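# Fork the loaded pallet into the station seat

## Task

With the fork, carry the pallet and its workpieces into the station and leave it lying flat on the seat, between the side guides and squared up firmly against the back stop, with every workpiece still upright on the pallet. It only counts if everything stays in place after the robot lets go and no longer holds it.

## Robot and tools

Robot: a single six-joint arm whose end carries a rigid steel lifting fork. The fork has no motor or sensor, so no action number controls it and no result reports on it. A load stays on it only through its shape, friction and gravity.

Fork geometry: two flat blades, 240 mm long, 30 mm wide, 8 mm thick, with 110 mm between them, pointing along the tool point's -y axis. The load-bearing faces look toward the tool's -z, so the blades are level when the tool's +z points straight down. The tool point sits midway between the blades, halfway along them, on the load-bearing plane. Blade tips are 120 mm from it toward tool -y, and the upright legs behind the load are 120 mm toward tool +y. A flat block about 9 cm off the last joint's axis sticks out toward tool -y and rotates with the fork; keep it clear of the station and the pallet. If the blades tilt nose-down the load slides off. Heavier loads make the tool point sag below its command and tilt the fork; compare the reported pose with what you sent and correct.

Scene frame: origin on the table top under the arm's base, +z up, +y to the left when facing along +x. The base may be tilted relative to the table. The reported tool position can be off, more so at long reach.

Tool execute_actions, argument actions: a list of actions run in order. Each action is a list of up to 15 rows; each row lasts one control step (1/30 s), and if fewer than 15 rows are given the last row is held for the remaining steps, so one action is 15 steps (0.5 s). A row is 6 plain numbers, each in [-1, 1], in the order dx, dy, dz, rx, ry, rz. They are an offset, not a pose: the target for the tool point relative to its measured pose at the start of that action, expressed in the tool point's own axes (not the scene frame). For the first action in a call, the reference is the last pose reported in this scene. Each row is relative to that same starting pose, not to the preceding row. Scale: 1.0 equals 0.6 m for dx, dy, dz and 180 degrees for rotation; rx, ry, rz form one rotation vector. There is one list for the single arm. An empty actions list just returns state and images.

Motion limits: each control step the command is clipped to within 70 mm and 16 degrees of the measured pose, then damped inverse kinematics moves the joints, favouring position over orientation when both cannot be met. Far targets may take several actions; after an action the arm moves at most to the last clipped pose, so send the remainder in the next action. Joint speed is capped (waist and shoulder 2.09, elbow 3.14, the three wrist joints 3.93 rad/s), with 0.3 s to accelerate, and joints are slowed together. The elbow stops just before full extension. Joint ranges in rad: waist, shoulder, forearm roll, wrist pitch, wrist roll -6.283 to 6.283; elbow -2.792 to 2.792.

Results: a state line with end_effector_position (m), end_effector_quat_wxyz, and linear (m/s) and angular (rad/s) velocities in the scene frame; a Hand target line giving the pose the controller is now driving toward; and images from cam_head_left (504x504), cam_head_right (504x504) and cam_wrist (616x616, fisheye), in that order. A pose unreachable line means the clearance check (which treats any mounting block or post under the base as arm) altered or blocked the command.

Tool zoom_image: arguments camera (cam_head_left, cam_head_right or cam_wrist) and region [x0, y0, x1, y1] in integer pixels of that camera's latest full image, origin top-left, at most 504 by 504 pixels. It returns a closer, finer view; it moves nothing.

Tool finished_scene: argument scene, the integer number of the scene being ended. It ends that scene after the robot holds the last command, cannot be undone, reports whether the goal was met, and begins the next scene with its task in the result. Call it only when the pallet rests in place on its own. Replying without any tool call ends all remaining work.

Faults: if contact torque on a joint reaches its limit (waist 316, shoulder 316, elbow 148, forearm roll 41.8, wrist pitch 41.8, wrist roll 41.8 N m, load weight included), or any outside force on the arm, fork or load reaches 144 N, the arm halts for 10 s, yields to the contact and drops the rest of the call. Holding a load heats the motors; a MOTOR HOT line warns, and reaching the limit brakes the arm (OVER-TEMPERATURE FAULT) until it cools. The robot keeps holding its last command while you plan.

Avoid: dropping the pallet, tipping workpieces, slamming or ramming the pallet against the back stop or guides, and knocking anything off the table, which fails the task. Loose objects may occasionally get nudged by an outside push. Move smoothly, keep the blades level or slightly raised at the tips while carrying, lower gently onto the seat, slide in to the back stop with light contact, then withdraw the fork without dragging the pallet back.

Each tool is called after "Call:" as name([rows], argument=value, ...), one row to a line, values as JSON.

## Session

Call:
execute_actions(actions=[])

Scene clock: 0.00 s.
end_effector_position=(+0.0019, -0.4050, +0.2470) end_effector_quat_wxyz=(-0.245, +0.660, +0.489, +0.516) end_effector_velocity=(-0.000, -0.000, +0.000) end_effector_angular_velocity=(+0.000, -0.001, +0.000)
Joint positions: [-1.583  0.507  1.797  0.451  1.973 -1.407]
Joint velocities: [-0.    -0.    -0.     0.     0.001 -0.001]
Hand target: +0.002, -0.405, +0.247; -0.245, +0.660, +0.489, +0.516

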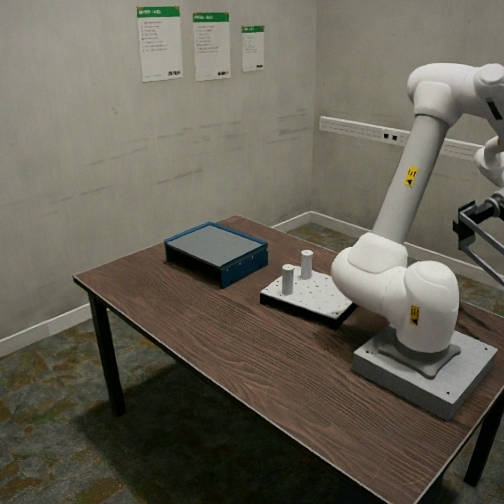

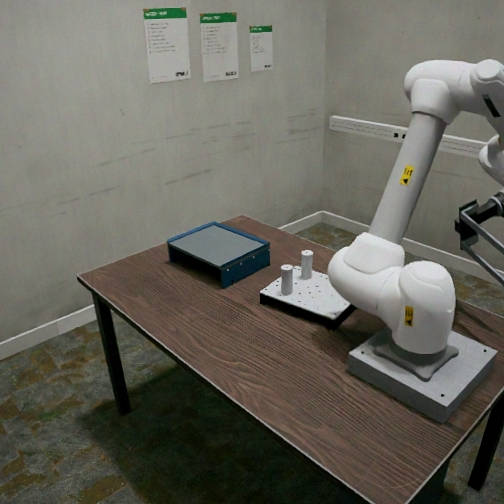

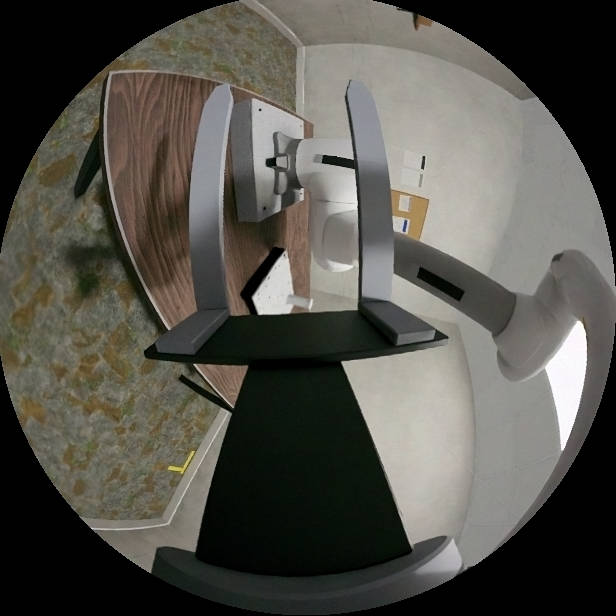

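Call:
zoom_image(camera="cam_head_left", region=[150, 200, 380, 340])

Call:
zoom_image(camera="cam_head_right", region=[150, 200, 380, 340])

Call:
zoom_image(camera="cam_wrist", region=[180, 60, 440, 360])

Region (150, 200, 380, 340) of cam_head_left's 504x504 image, scaled by 2.191, with more detail than that image has; it fills the top 307 rows of this view, and the rest is white.

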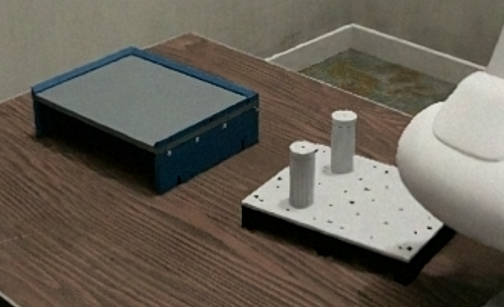

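Region (150, 200, 380, 340) of cam_head_right's 504x504 image, scaled by 2.191, with more detail than that image has; it fills the top 307 rows of this view, and the rest is white.

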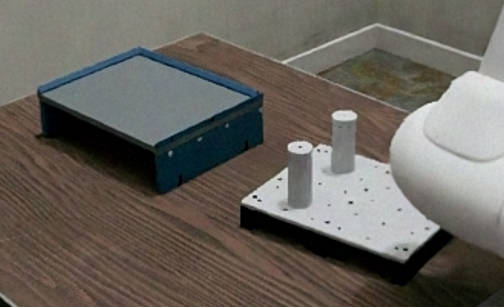

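Region (180, 60, 440, 360) of cam_wrist's 616x616 image, scaled by 1.680, with more detail than that image has; it fills the left 437 columns of this view, and the rest is white.

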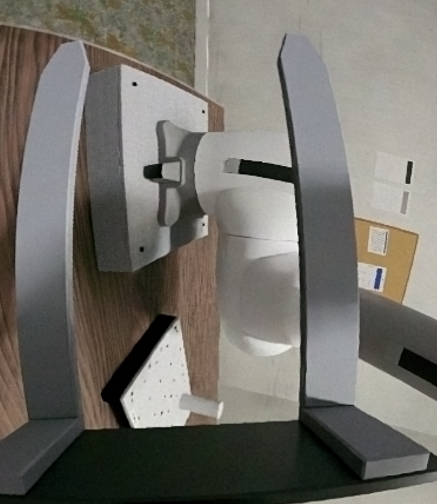

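Call:
execute_actions([
  [[0.153,0.105,-0.021,0.133,-0.063,-0.170]],
  [[0,0,0,0.133,-0.063,-0.170]],
])

Scene clock: 40.20 s.
end_effector_position=(+0.0523, -0.4052, +0.3484) end_effector_quat_wxyz=(-0.104, +0.268, +0.934, +0.211) end_effector_velocity=(-0.011, +0.003, -0.014) end_effector_angular_velocity=(-0.183, -0.190, +0.155)
Joint positions: [-1.251 -0.131  1.988  0.045  1.755 -2.297]
Joint velocities: [-0.096 -0.171  0.125 -0.    -0.17  -0.292]
Hand target: +0.052, -0.405, +0.348; -0.101, +0.266, +0.936, +0.210
Off the commanded pose: 0.001 m, 0 deg.

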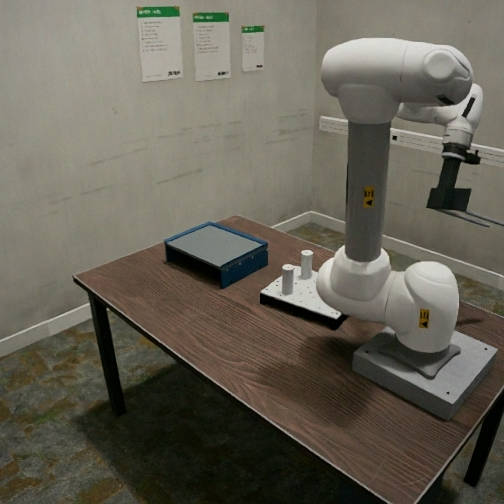

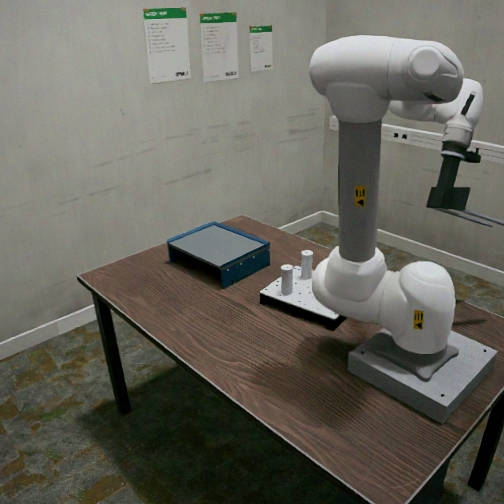

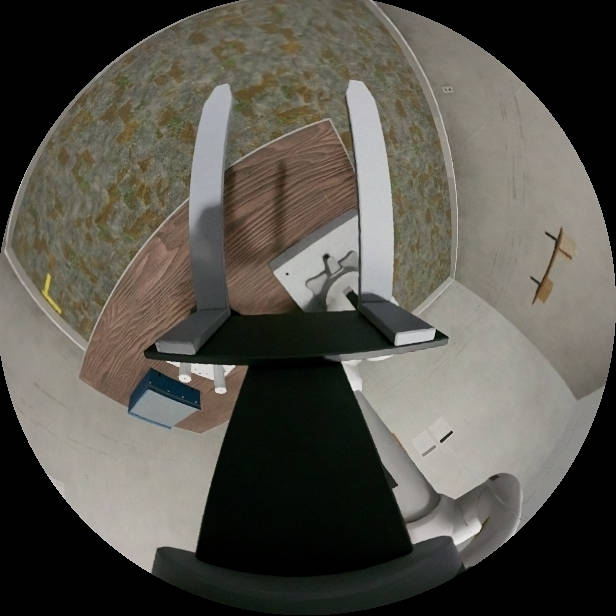

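Call:
execute_actions([
  [[-0.2,-0.1,0,0.137,-0.068,-0.174]],
  [[-0.2,0.05,0,0,0,0]],
  [[-0.2,0.15,0,0,0,0]],
  [[-0.1,0.15,0,0,0,0]],
  [[0,0,0,0,0,0]],
])

Scene clock: 52.10 s.
end_effector_position=(+0.4191, -0.2976, +0.2893) end_effector_quat_wxyz=(-0.010, +0.006, +1.000, +0.006) end_effector_velocity=(-0.000, +0.000, +0.000) end_effector_angular_velocity=(+0.000, +0.001, +0.001)
Joint positions: [-0.38  -0.083  2.092 -0.003  1.16  -1.969]
Joint velocities: [ 0.    -0.    -0.    -0.     0.002 -0.   ]
Hand target: +0.419, -0.298, +0.289; -0.010, +0.006, +1.000, +0.006
Off the commanded pose: 0.000 m, 0 deg.

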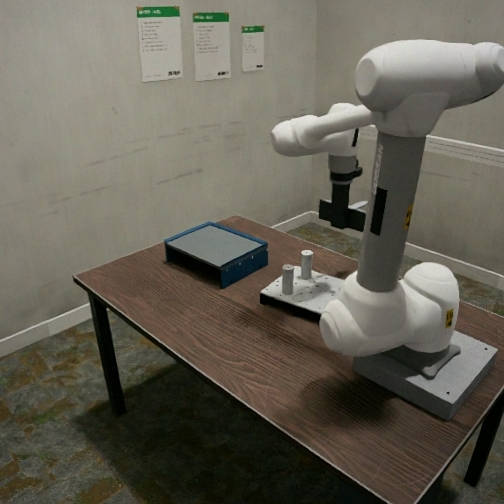

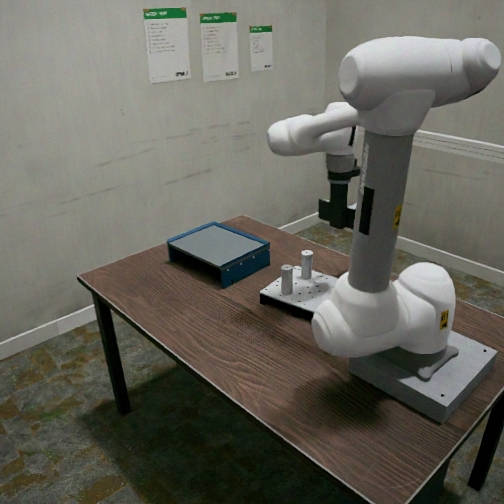

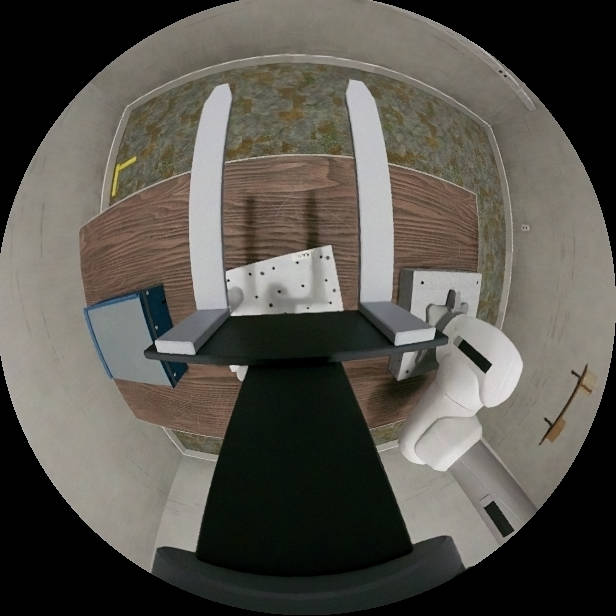

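Call:
execute_actions([
  [[-0.04,0.25,0,-0.0,0,0]],
  [[-0.03,0.2,0,0,0,0]],
  [[0,0,0,0,0,0]],
])

Call:
zoom_image(camera="cam_wrist", region=[150, 60, 450, 360])

Scene clock: 58.60 s.
end_effector_position=(+0.4632, -0.0293, +0.2918) end_effector_quat_wxyz=(-0.010, +0.006, +1.000, +0.007) end_effector_velocity=(-0.000, -0.000, +0.000) end_effector_angular_velocity=(-0.001, +0.002, +0.001)
Joint positions: [ 0.204 -0.03   2.04   0.017  1.155 -1.395]
Joint velocities: [ 0.    -0.    -0.    -0.     0.003 -0.001]
Hand target: +0.463, -0.029, +0.292; -0.010, +0.006, +1.000, +0.007
Off the commanded pose: 0.000 m, 0 deg.

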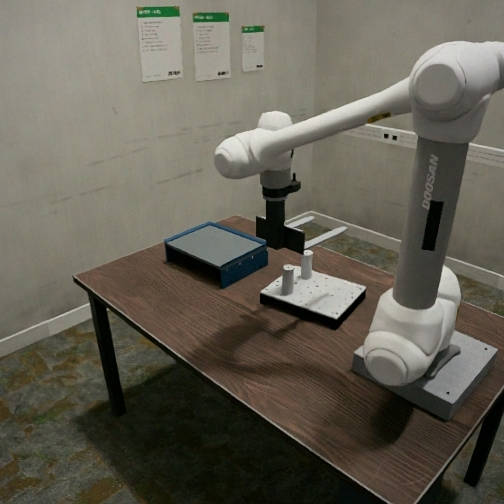

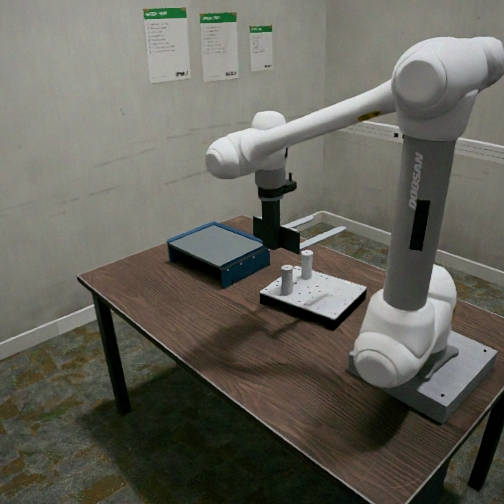

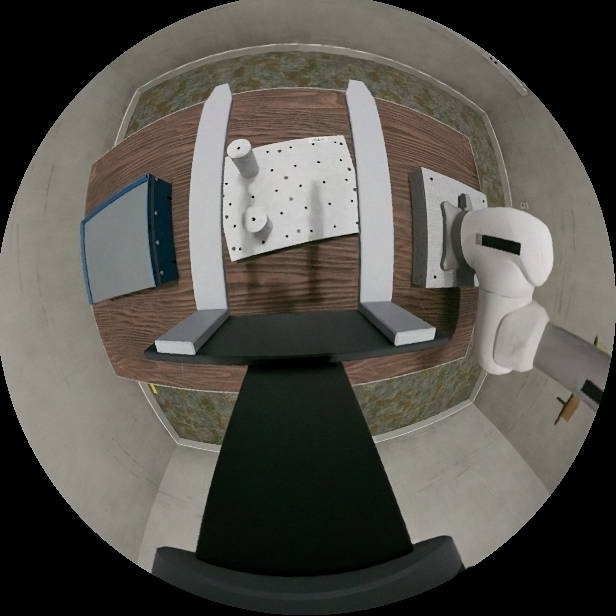

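Region (150, 60, 450, 360) of cam_wrist's 616x616 image, scaled by 1.680, with more detail than that image has.

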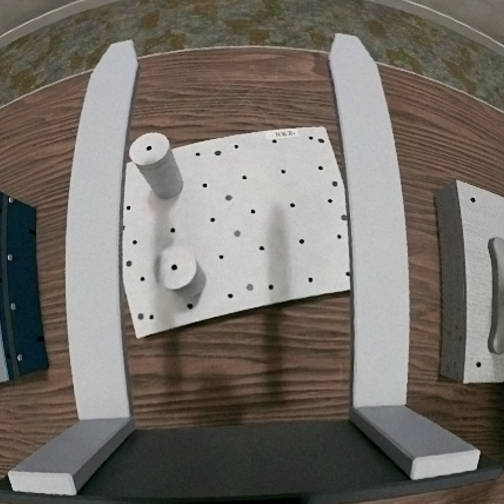

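Call:
zoom_image(camera="cam_wrist", region=[215, 125, 375, 275])

Call:
zoom_image(camera="cam_wrist", region=[60, 160, 210, 320])

Call:
zoom_image(camera="cam_head_left", region=[250, 240, 380, 340])

Call:
zoom_image(camera="cam_head_left", region=[155, 210, 285, 300])

Region (215, 125, 375, 275) of cam_wrist's 616x616 image, scaled by 3.150, with more detail than that image has; it fills the top 472 rows of this view, and the rest is white.

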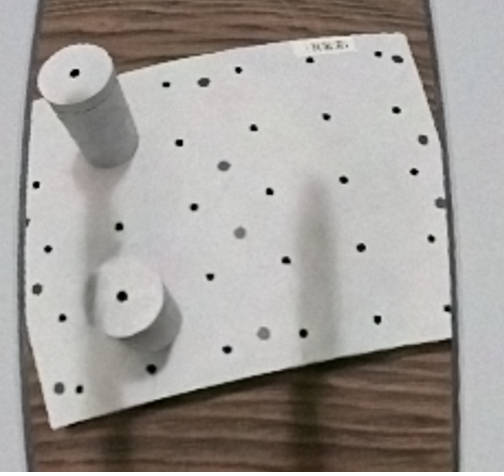

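Region (60, 160, 210, 320) of cam_wrist's 616x616 image, scaled by 3.150, with more detail than that image has; it fills the left 472 columns of this view, and the rest is white.

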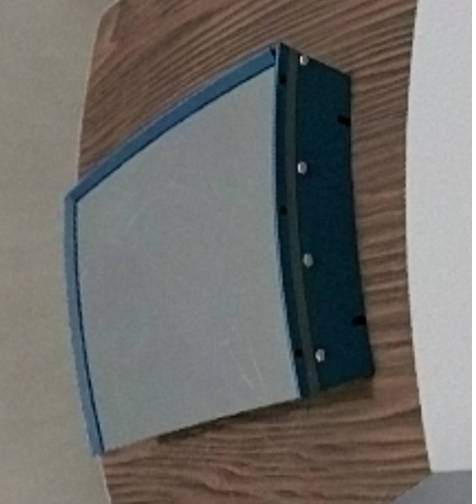

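Region (250, 240, 380, 340) of cam_head_left's 504x504 image, scaled by 3.877, with more detail than that image has; it fills the top 388 rows of this view, and the rest is white.

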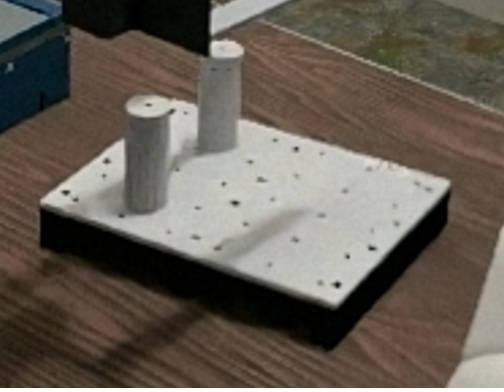

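Region (155, 210, 285, 300) of cam_head_left's 504x504 image, scaled by 3.877, with more detail than that image has; it fills the top 349 rows of this view, and the rest is white.

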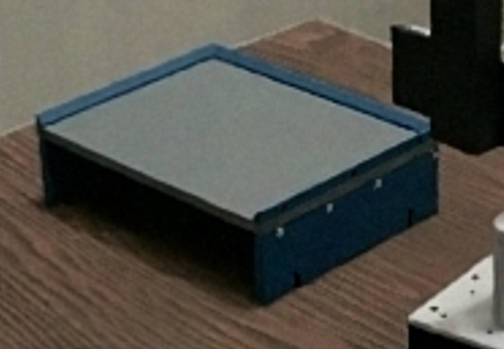

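Call:
execute_actions([
  [[0.04,0.18,0.05,0.0045,-0.0064,-0.0544]],
  [[0.012,0.19,0.07,0,0,0]],
  [[0,0,0.15,0,0,0]],
  [[0,0,0.05,0,0,0]],
])

Scene clock: 129.63 s.
end_effector_position=(+0.4147, +0.1906, +0.1023) end_effector_quat_wxyz=(+0.001, -0.080, +0.997, +0.001) end_effector_velocity=(-0.000, +0.000, -0.000) end_effector_angular_velocity=(+0.001, +0.000, -0.001)
Joint positions: [ 0.677  0.229  2.174  0.002  0.743 -1.088]
Joint velocities: [ 0.     0.    -0.     0.001 -0.001  0.001]
Hand target: +0.415, +0.191, +0.102; +0.001, -0.080, +0.997, +0.001
Off the commanded pose: 0.000 m, 0 deg.

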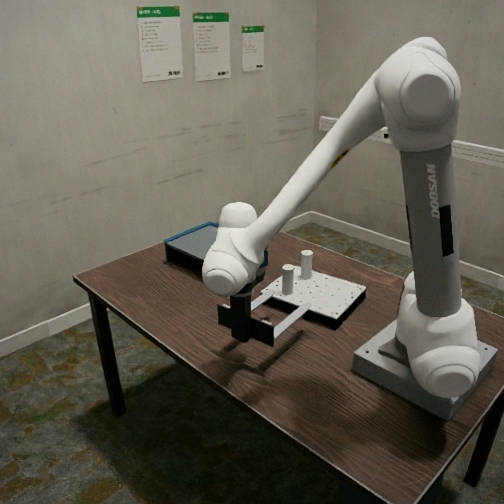

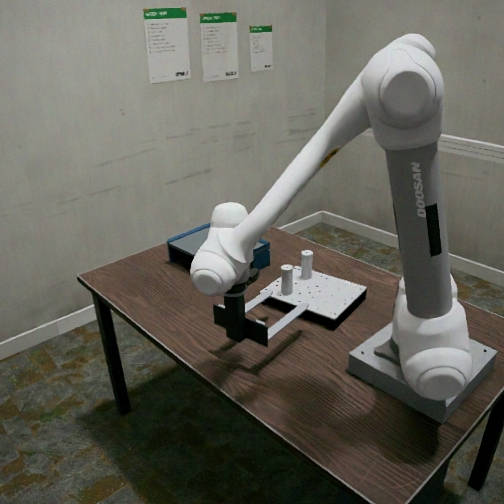

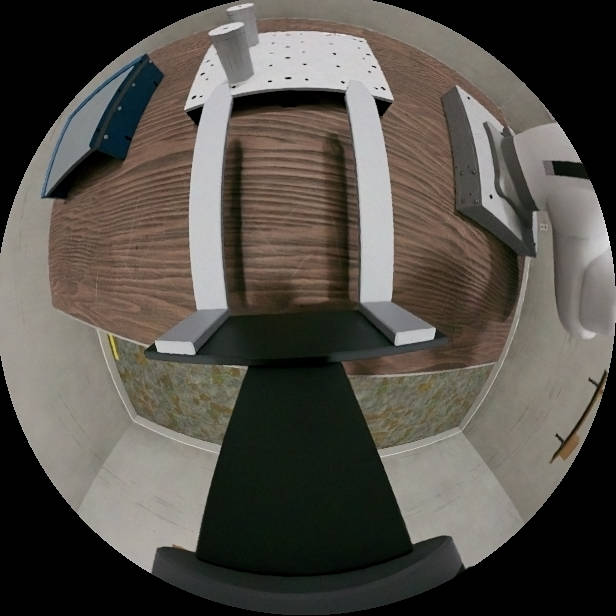

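Call:
zoom_image(camera="cam_wrist", region=[175, 60, 405, 150])

Call:
zoom_image(camera="cam_head_left", region=[210, 250, 380, 360])

Region (175, 60, 405, 150) of cam_wrist's 616x616 image, scaled by 2.191, with more detail than that image has; it fills the top 197 rows of this view, and the rest is white.

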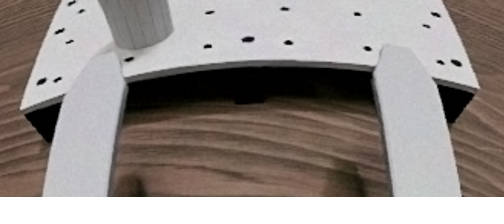

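Region (210, 250, 380, 360) of cam_head_left's 504x504 image, scaled by 2.965, with more detail than that image has; it fills the top 326 rows of this view, and the rest is white.

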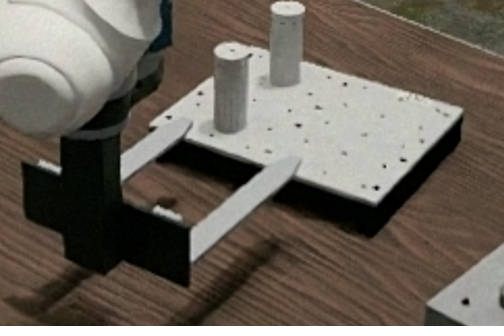

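Call:
execute_actions([
  [[0.0067,0,0.1205,0,0,0]],
  [[0,-0.03,0,0,0,0]],
  [[0,-0.06,0,0,0,0]],
])

Call:
zoom_image(camera="cam_wrist", region=[155, 40, 425, 200])

Call:
zoom_image(camera="cam_head_left", region=[210, 250, 380, 380])

Scene clock: 148.40 s.
end_effector_position=(+0.4195, +0.1369, +0.0300) end_effector_quat_wxyz=(+0.001, -0.080, +0.997, +0.001) end_effector_velocity=(-0.001, -0.001, -0.000) end_effector_angular_velocity=(-0.001, +0.001, -0.001)
Joint positions: [ 0.583  0.309  2.269  0.003  0.568 -1.182]
Joint velocities: [-0.     0.     0.001  0.     0.001  0.001]
Hand target: +0.419, +0.137, +0.030; +0.001, -0.080, +0.997, +0.001
Off the commanded pose: 0.000 m, 0 deg.

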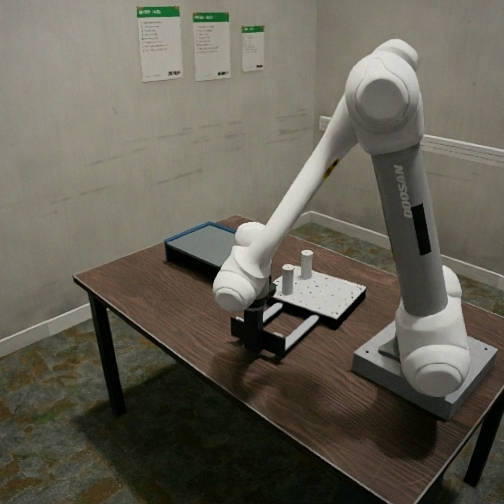

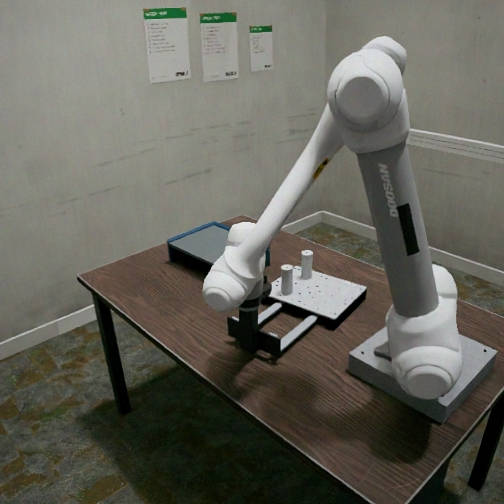

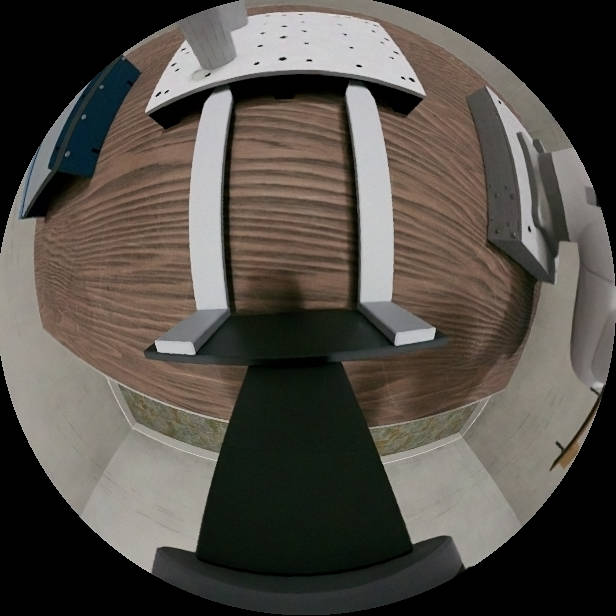

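Region (155, 40, 425, 200) of cam_wrist's 616x616 image, scaled by 1.867, with more detail than that image has; it fills the top 299 rows of this view, and the rest is white.

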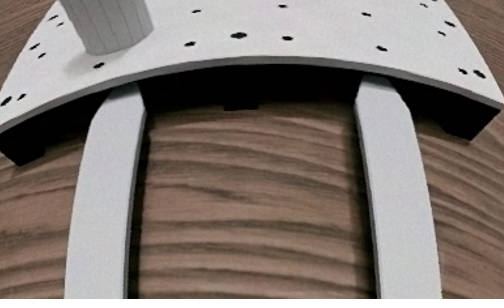

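Region (210, 250, 380, 380) of cam_head_left's 504x504 image, scaled by 2.965, with more detail than that image has; it fills the top 385 rows of this view, and the rest is white.

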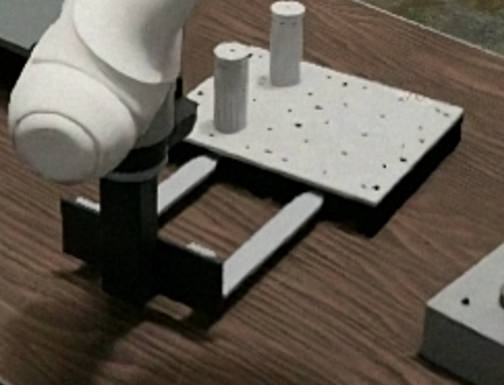

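Call:
execute_actions([
  [[0,-0.1,0,0,0,0]],
  [[0,-0.1,0,0,0,0]],
  [[0,-0.1,0,0,0,0]],
  [[0,-0.05,0,0,0,0]],
])

Call:
zoom_image(camera="cam_wrist", region=[100, 100, 500, 400])

Scene clock: 154.83 s.
end_effector_position=(+0.4530, -0.0699, +0.0294) end_effector_quat_wxyz=(+0.001, -0.080, +0.997, +0.001) end_effector_velocity=(+0.001, -0.000, +0.000) end_effector_angular_velocity=(+0.000, -0.001, +0.001)
Joint positions: [ 0.131  0.25   2.362 -0.001  0.534 -1.632]
Joint velocities: [-0.001 -0.    -0.001  0.001  0.    -0.002]
Hand target: +0.453, -0.070, +0.029; +0.001, -0.080, +0.997, +0.001
Off the commanded pose: 0.000 m, 0 deg.

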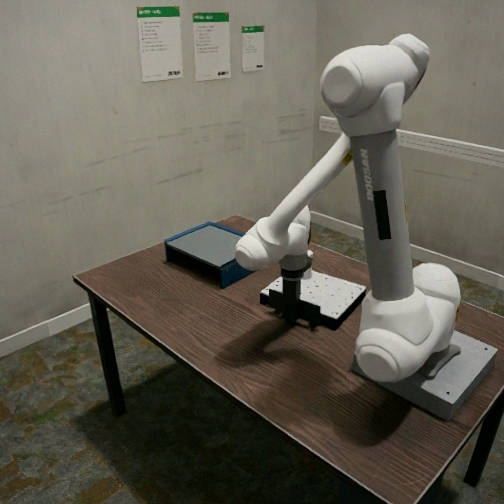

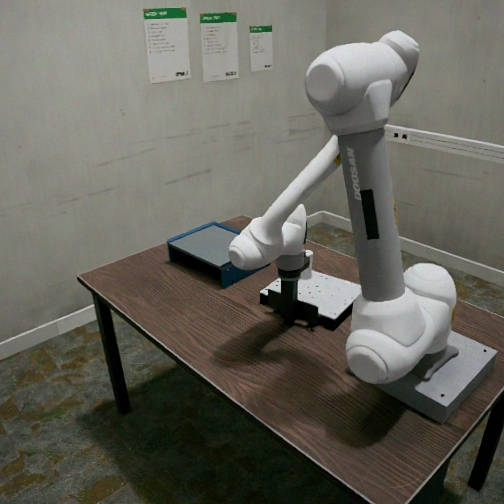

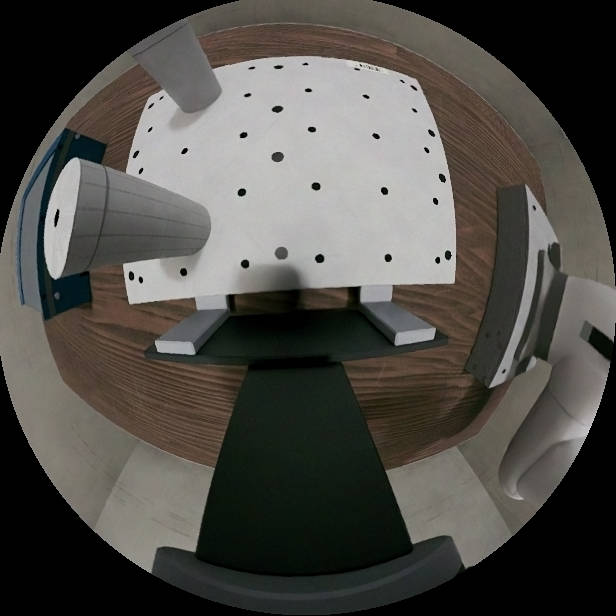

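Region (100, 100, 500, 400) of cam_wrist's 616x616 image, scaled by 1.260, with more detail than that image has; it fills the top 378 rows of this view, and the rest is white.

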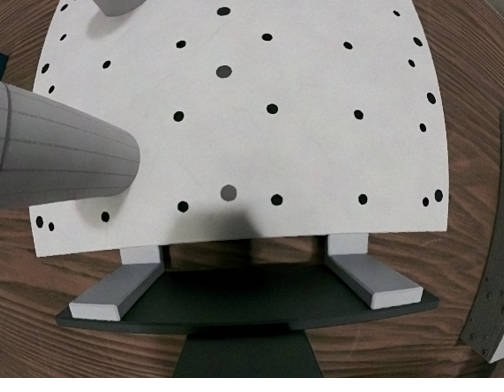

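Call:
execute_actions([
  [[0,-0.025,-0.01,0,0,0]],
  [[0,0,-0.008,0,0,0]],
  [[0,0,-0.008,0,0,0]],
  [[0,0,-0.008,0,0,0]],
  [[0,0,-0.012,0,0,0]],
])

Call:
zoom_image(camera="cam_wrist", region=[100, 100, 500, 400])

Scene clock: 162.13 s.
end_effector_position=(+0.4554, -0.0848, +0.0570) end_effector_quat_wxyz=(+0.001, -0.080, +0.997, +0.001) end_effector_velocity=(-0.001, -0.000, -0.000) end_effector_angular_velocity=(-0.000, +0.001, +0.001)
Joint positions: [ 0.097  0.197  2.347 -0.001  0.602 -1.666]
Joint velocities: [-0.     0.     0.    -0.     0.001 -0.001]
Hand target: +0.455, -0.085, +0.057; +0.001, -0.080, +0.997, +0.001
Off the commanded pose: 0.000 m, 0 deg.

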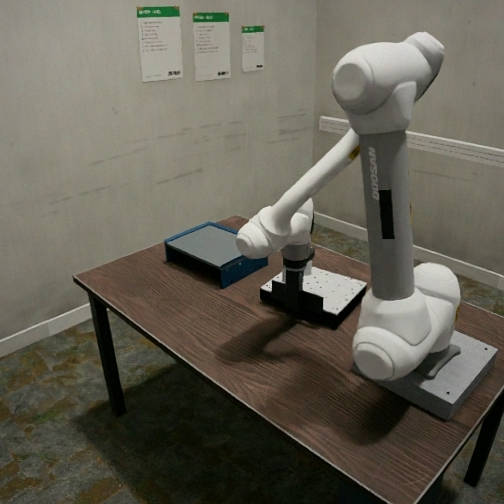

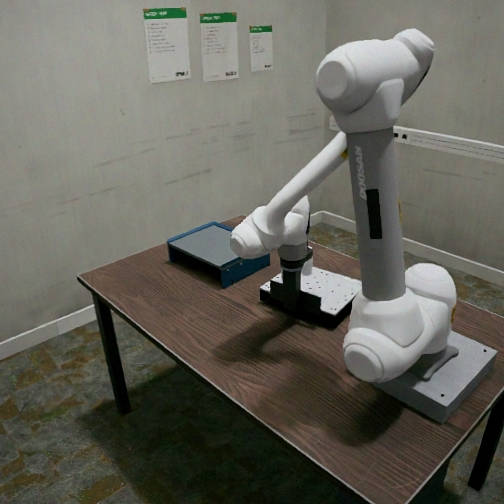

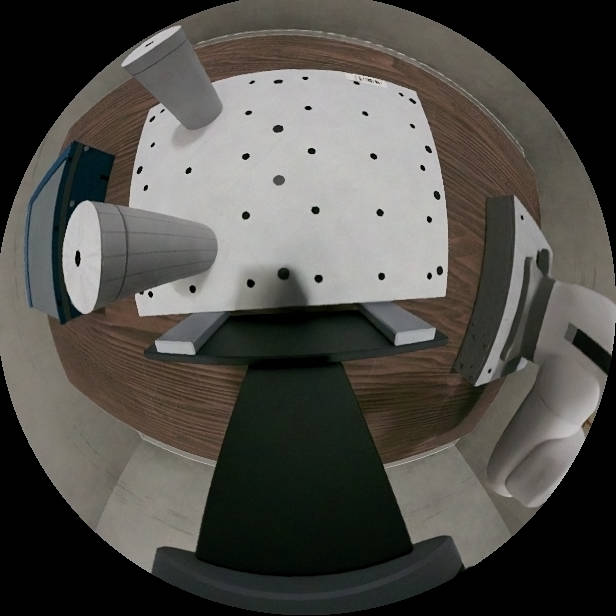

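Region (100, 100, 500, 400) of cam_wrist's 616x616 image, scaled by 1.260, with more detail than that image has; it fills the top 378 rows of this view, and the rest is white.

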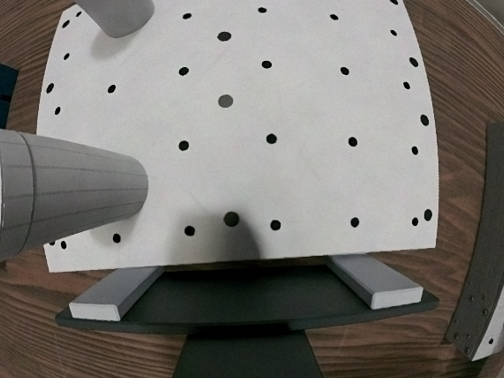

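Call:
execute_actions([
  [[0,0,-0.005,0,0,0],[0,0,-0.01,0,0,0],[0,0,-0.016,0,0,0],[0,0,-0.023,0,0,0],[0,0,-0.03,0,0,0],[0,0,-0.037,0,0,0],[0,0,-0.044,0,0,0],[0,0,-0.051,0,0,0],[0,0,-0.058,0,0,0],[0,0,-0.065,0,0,0],[0,0,-0.072,0,0,0],[0,0,-0.079,0,0,0],[0,0,-0.086,0,0,0],[0,0,-0.093,0,0,0],[0,0,-0.1,0,0,0]],
  [[0,0,-0.025,0,0,0.002],[0,0,-0.032,0,0,0.004],[0,0,-0.039,0,0,0.007],[0,0,-0.046,0,0,0.01],[0,0,-0.053,0,0,0.013],[0,0,-0.06,0,0,0.016],[0,0,-0.067,0,0,0.019],[0,0,-0.074,0,0,0.022],[0,0,-0.081,0,0,0.025],[0,0,-0.088,0,0,0.028],[0,0,-0.095,0,0,0.03],[0,0,-0.102,0,0,0.032],[0,0,-0.109,0,0,0.034],[0,0,-0.115,0,0,0.035],[0,0,-0.12,0,0,0.036]],
  [[0,0,-0.03,0,0,0.01]],
])

Scene clock: 184.37 s.
end_effector_position=(+0.4550, -0.0851, +0.1938) end_effector_quat_wxyz=(+0.001, -0.011, +1.000, +0.002) end_effector_velocity=(-0.000, +0.000, -0.000) end_effector_angular_velocity=(+0.000, +0.000, +0.000)
Joint positions: [ 0.098  0.018  2.2   -0.     0.927 -1.526]
Joint velocities: [-0.    -0.     0.     0.     0.    -0.001]
Hand target: +0.455, -0.085, +0.194; +0.001, -0.011, +1.000, +0.001
Off the commanded pose: 0.000 m, 0 deg.

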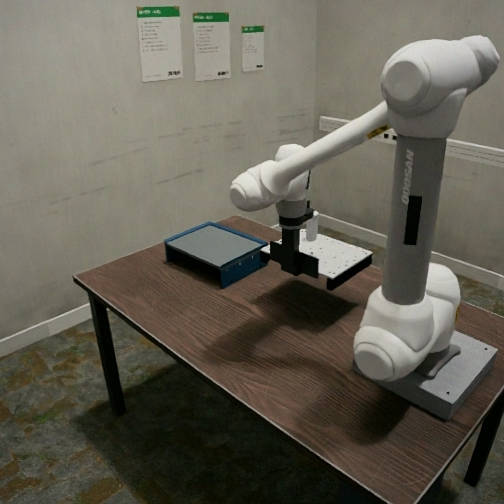

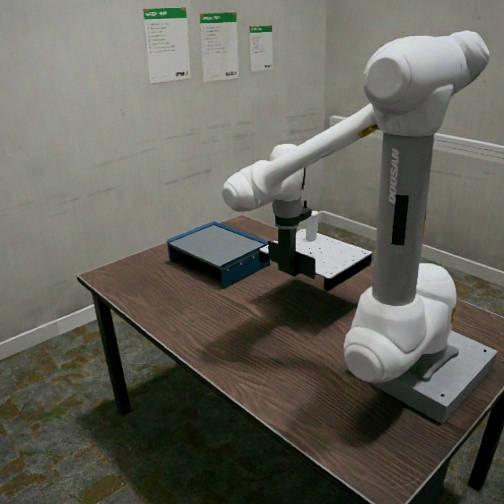

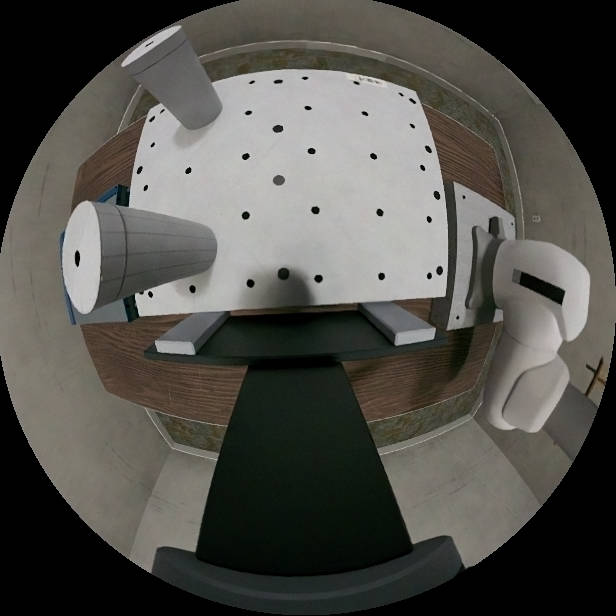

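Call:
execute_actions([
  [[-0.003,0,0,0,0,0],[-0.007,0,0,0,0,0],[-0.012,0,0,0,0,0],[-0.018,0,0,0,0,0],[-0.025,0,0,0,0,0],[-0.033,0,0,0,0,0],[-0.042,0,0,0,0,0],[-0.052,0,0,0,0,0],[-0.062,0,0,0,0,0],[-0.072,0,0,0,0,0],[-0.082,0,0,0,0,0],[-0.092,0,0,0,0,0],[-0.102,0,0,0,0,0],[-0.112,0,0,0,0,0],[-0.122,0,0,0,0,0]],
  [[-0.04,0,0,0,0,0],[-0.05,0,0,0,0,0],[-0.06,0,0,0,0,0],[-0.07,0,0,0,0,0],[-0.08,0,0,0,0,0],[-0.09,0,0,0,0,0],[-0.1,0,0,0,0,0],[-0.11,0,0,0,0,0],[-0.12,0,0,0,0,0],[-0.13,0,0,0,0,0],[-0.14,0,0,0,0,0],[-0.15,0,0,0,0,0],[-0.16,0,0,0,0,0],[-0.17,0,0,0,0,0],[-0.18,0,0,0,0,0]],
  [[-0.04,0,0,0,0,0],[-0.05,0,0,0,0,0],[-0.06,0,0,0,0,0],[-0.07,0,0,0,0,0],[-0.08,0,0,0,0,0],[-0.09,0,0,0,0,0],[-0.1,0,0,0,0,0],[-0.11,0,0,0,0,0],[-0.12,0,0,0,0,0],[-0.13,0,0,0,0,0],[-0.14,0,0,0,0,0],[-0.15,0,0,0,0,0],[-0.16,0,0,0,0,0],[-0.17,0,0,0,0,0],[-0.18,0,0,0,0,0]],
  [[-0.04,0,0,0,0,0],[-0.05,0,0,0,0,0],[-0.06,0,0,0,0,0],[-0.07,0,0,0,0,0],[-0.08,0,0,0,0,0],[-0.09,0,0,0,0,0],[-0.1,0,0,0,0,0],[-0.11,0,0,0,0,0],[-0.12,0,0,0,0,0],[-0.13,0,0,0,0,0],[-0.14,0,0,0,0,0],[-0.15,0,0,0,0,0],[-0.16,0,0,0,0,0],[-0.17,0,0,0,0,0],[-0.18,0,0,0,0,0]],
  [[-0.04,0.004,0,0,0,0],[-0.05,0.008,0,0,0,0],[-0.06,0.012,0,0,0,0],[-0.07,0.016,0,0,0,0],[-0.08,0.02,0,0,0,0],[-0.09,0.024,0,0,0,0],[-0.1,0.028,0,0,0,0],[-0.11,0.032,0,0,0,0],[-0.12,0.036,0,0,0,0],[-0.13,0.04,0,0,0,0],[-0.14,0.043,0,0,0,0],[-0.15,0.046,0,0,0,0],[-0.16,0.048,0,0,0,0],[-0.17,0.05,0,0,0,0],[-0.18,0.05,0,0,0,0]],
  [[-0.04,0,0,0,0,0],[-0.049,0,0,0,0,0],[-0.057,0,0,0,0,0],[-0.064,0,0,0,0,0],[-0.07,0,0,0,0,0],[-0.075,0,0,0,0,0],[-0.079,0,0,0,0,0],[-0.082,0,0,0,0,0],[-0.084,0,0,0,0,0],[-0.085,0,0,0,0,0]],
])

Scene clock: 215.77 s.
end_effector_position=(+0.9517, -0.0450, +0.1960) end_effector_quat_wxyz=(+0.003, -0.011, +1.000, +0.001) end_effector_velocity=(+0.000, -0.000, +0.000) end_effector_angular_velocity=(-0.000, +0.000, -0.002)
Joint positions: [ 0.106  0.75   1.134 -0.     1.259 -1.52 ]
Joint velocities: [-0.     0.001 -0.002 -0.     0.001  0.002]
Hand target: +0.952, -0.045, +0.196; +0.003, -0.011, +1.000, +0.001
Off the commanded pose: 0.000 m, 0 deg.

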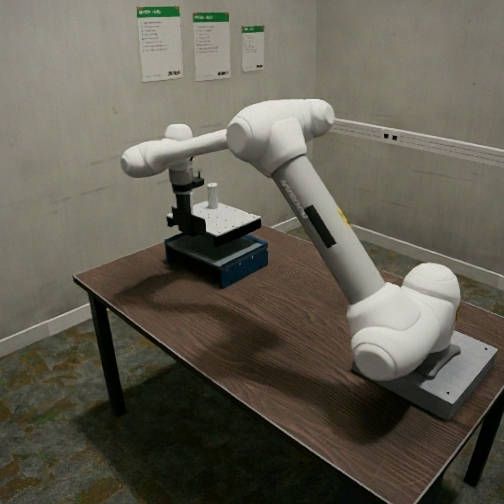

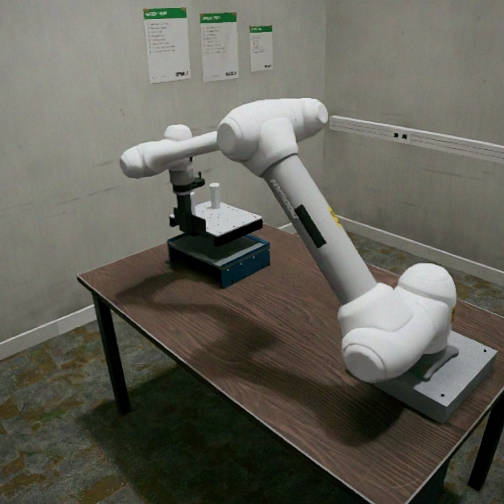

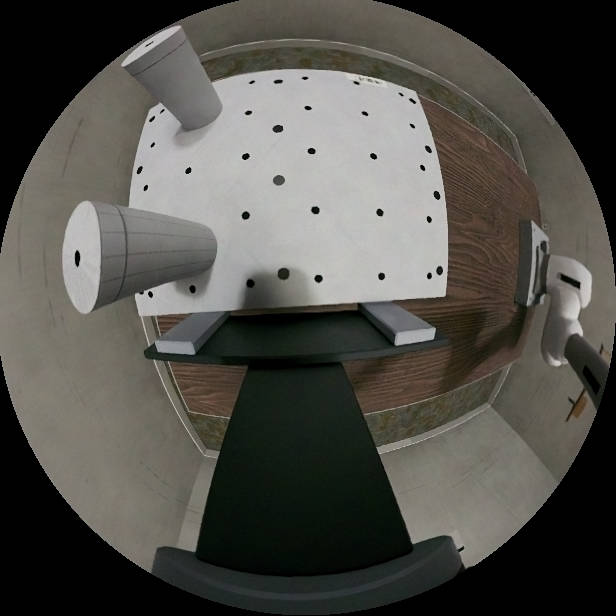

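Call:
zoom_image(camera="cam_head_left", region=[150, 170, 290, 295])

Call:
zoom_image(camera="cam_head_right", region=[150, 170, 290, 295])

Region (150, 170, 290, 295) of cam_head_left's 504x504 image, scaled by 3.600, with more detail than that image has; it fills the top 450 rows of this view, and the rest is white.

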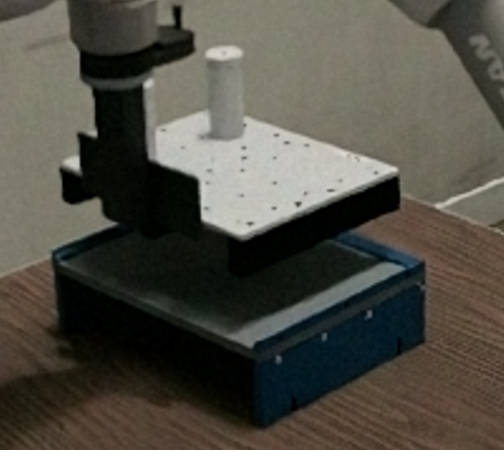

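Region (150, 170, 290, 295) of cam_head_right's 504x504 image, scaled by 3.600, with more detail than that image has; it fills the top 450 rows of this view, and the rest is white.

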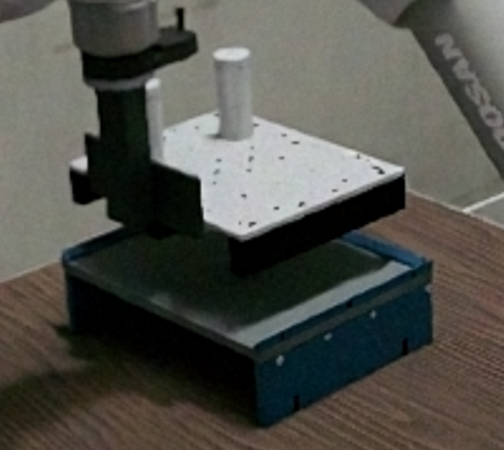

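Call:
execute_actions([
  [[0.002,0,0.005,0,0,0],[0.004,0,0.01,0,0,0],[0.006,0,0.015,0,0,0],[0.008,0,0.02,0,0,0],[0.01,0,0.025,0,0,0],[0.012,0,0.03,0,0,0],[0.014,0,0.035,0,0,0],[0.016,0,0.04,0,0,0],[0.018,0,0.045,0,0,0],[0.02,0,0.05,0,0,0],[0.022,0,0.055,0,0,0],[0.024,0,0.06,0,0,0],[0.025,0,0.063,0,0,0],[0.025,0,0.066,0,0,0]],
  [[0,0,0.01,0,0,0]],
])

Call:
zoom_image(camera="cam_head_left", region=[150, 170, 290, 295])

Call:
zoom_image(camera="cam_wrist", region=[60, 200, 560, 400])

Scene clock: 233.10 s.
end_effector_position=(+0.9369, -0.0452, +0.1514) end_effector_quat_wxyz=(+0.003, -0.011, +1.000, +0.001) end_effector_velocity=(-0.001, +0.000, -0.000) end_effector_angular_velocity=(+0.000, +0.002, -0.001)
Joint positions: [ 0.107  0.753  1.214 -0.     1.176 -1.519]
Joint velocities: [ 0.     0.    -0.     0.     0.002  0.001]
Hand target: +0.937, -0.045, +0.151; +0.003, -0.011, +1.000, +0.001
Off the commanded pose: 0.000 m, 0 deg.

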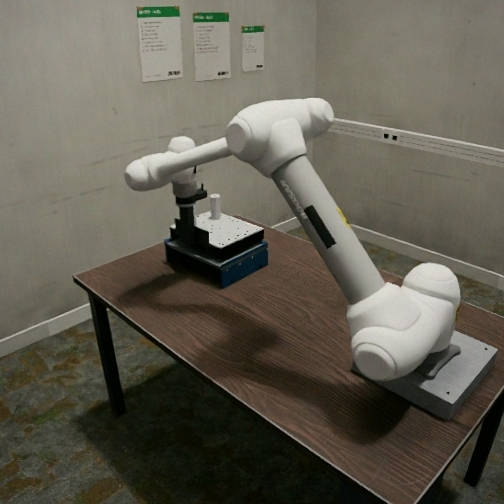

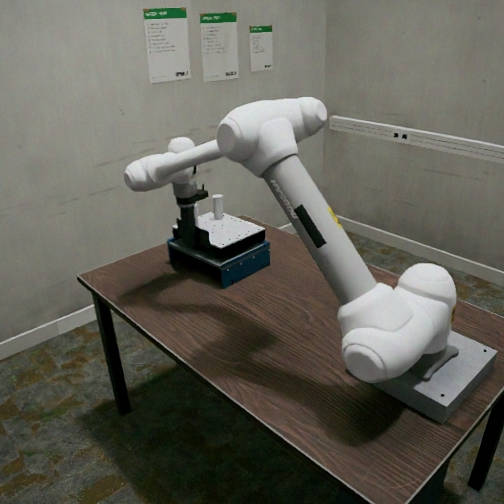

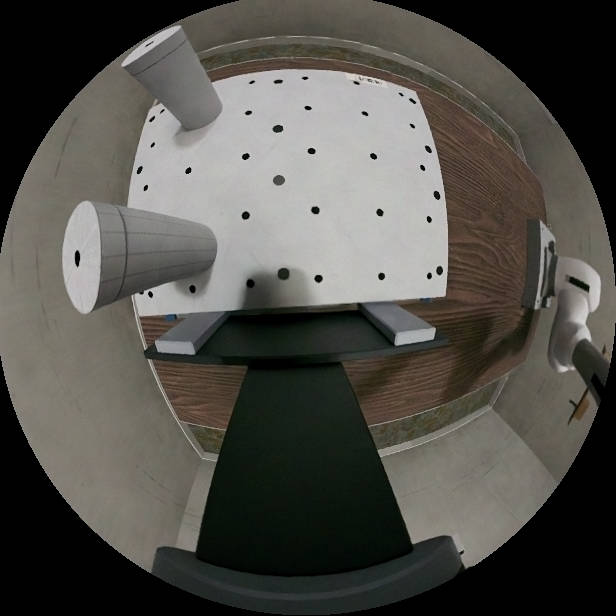

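Region (150, 170, 290, 295) of cam_head_left's 504x504 image, scaled by 3.600, with more detail than that image has; it fills the top 450 rows of this view, and the rest is white.

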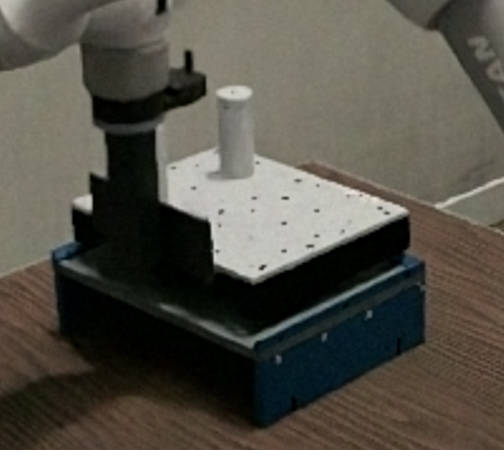

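Region (60, 200, 560, 400) of cam_wrist's 616x616 image, scaled by 1.008, with more detail than that image has; it fills the top 202 rows of this view, and the rest is white.

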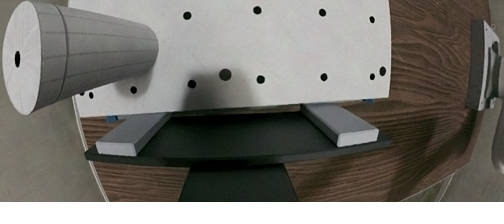

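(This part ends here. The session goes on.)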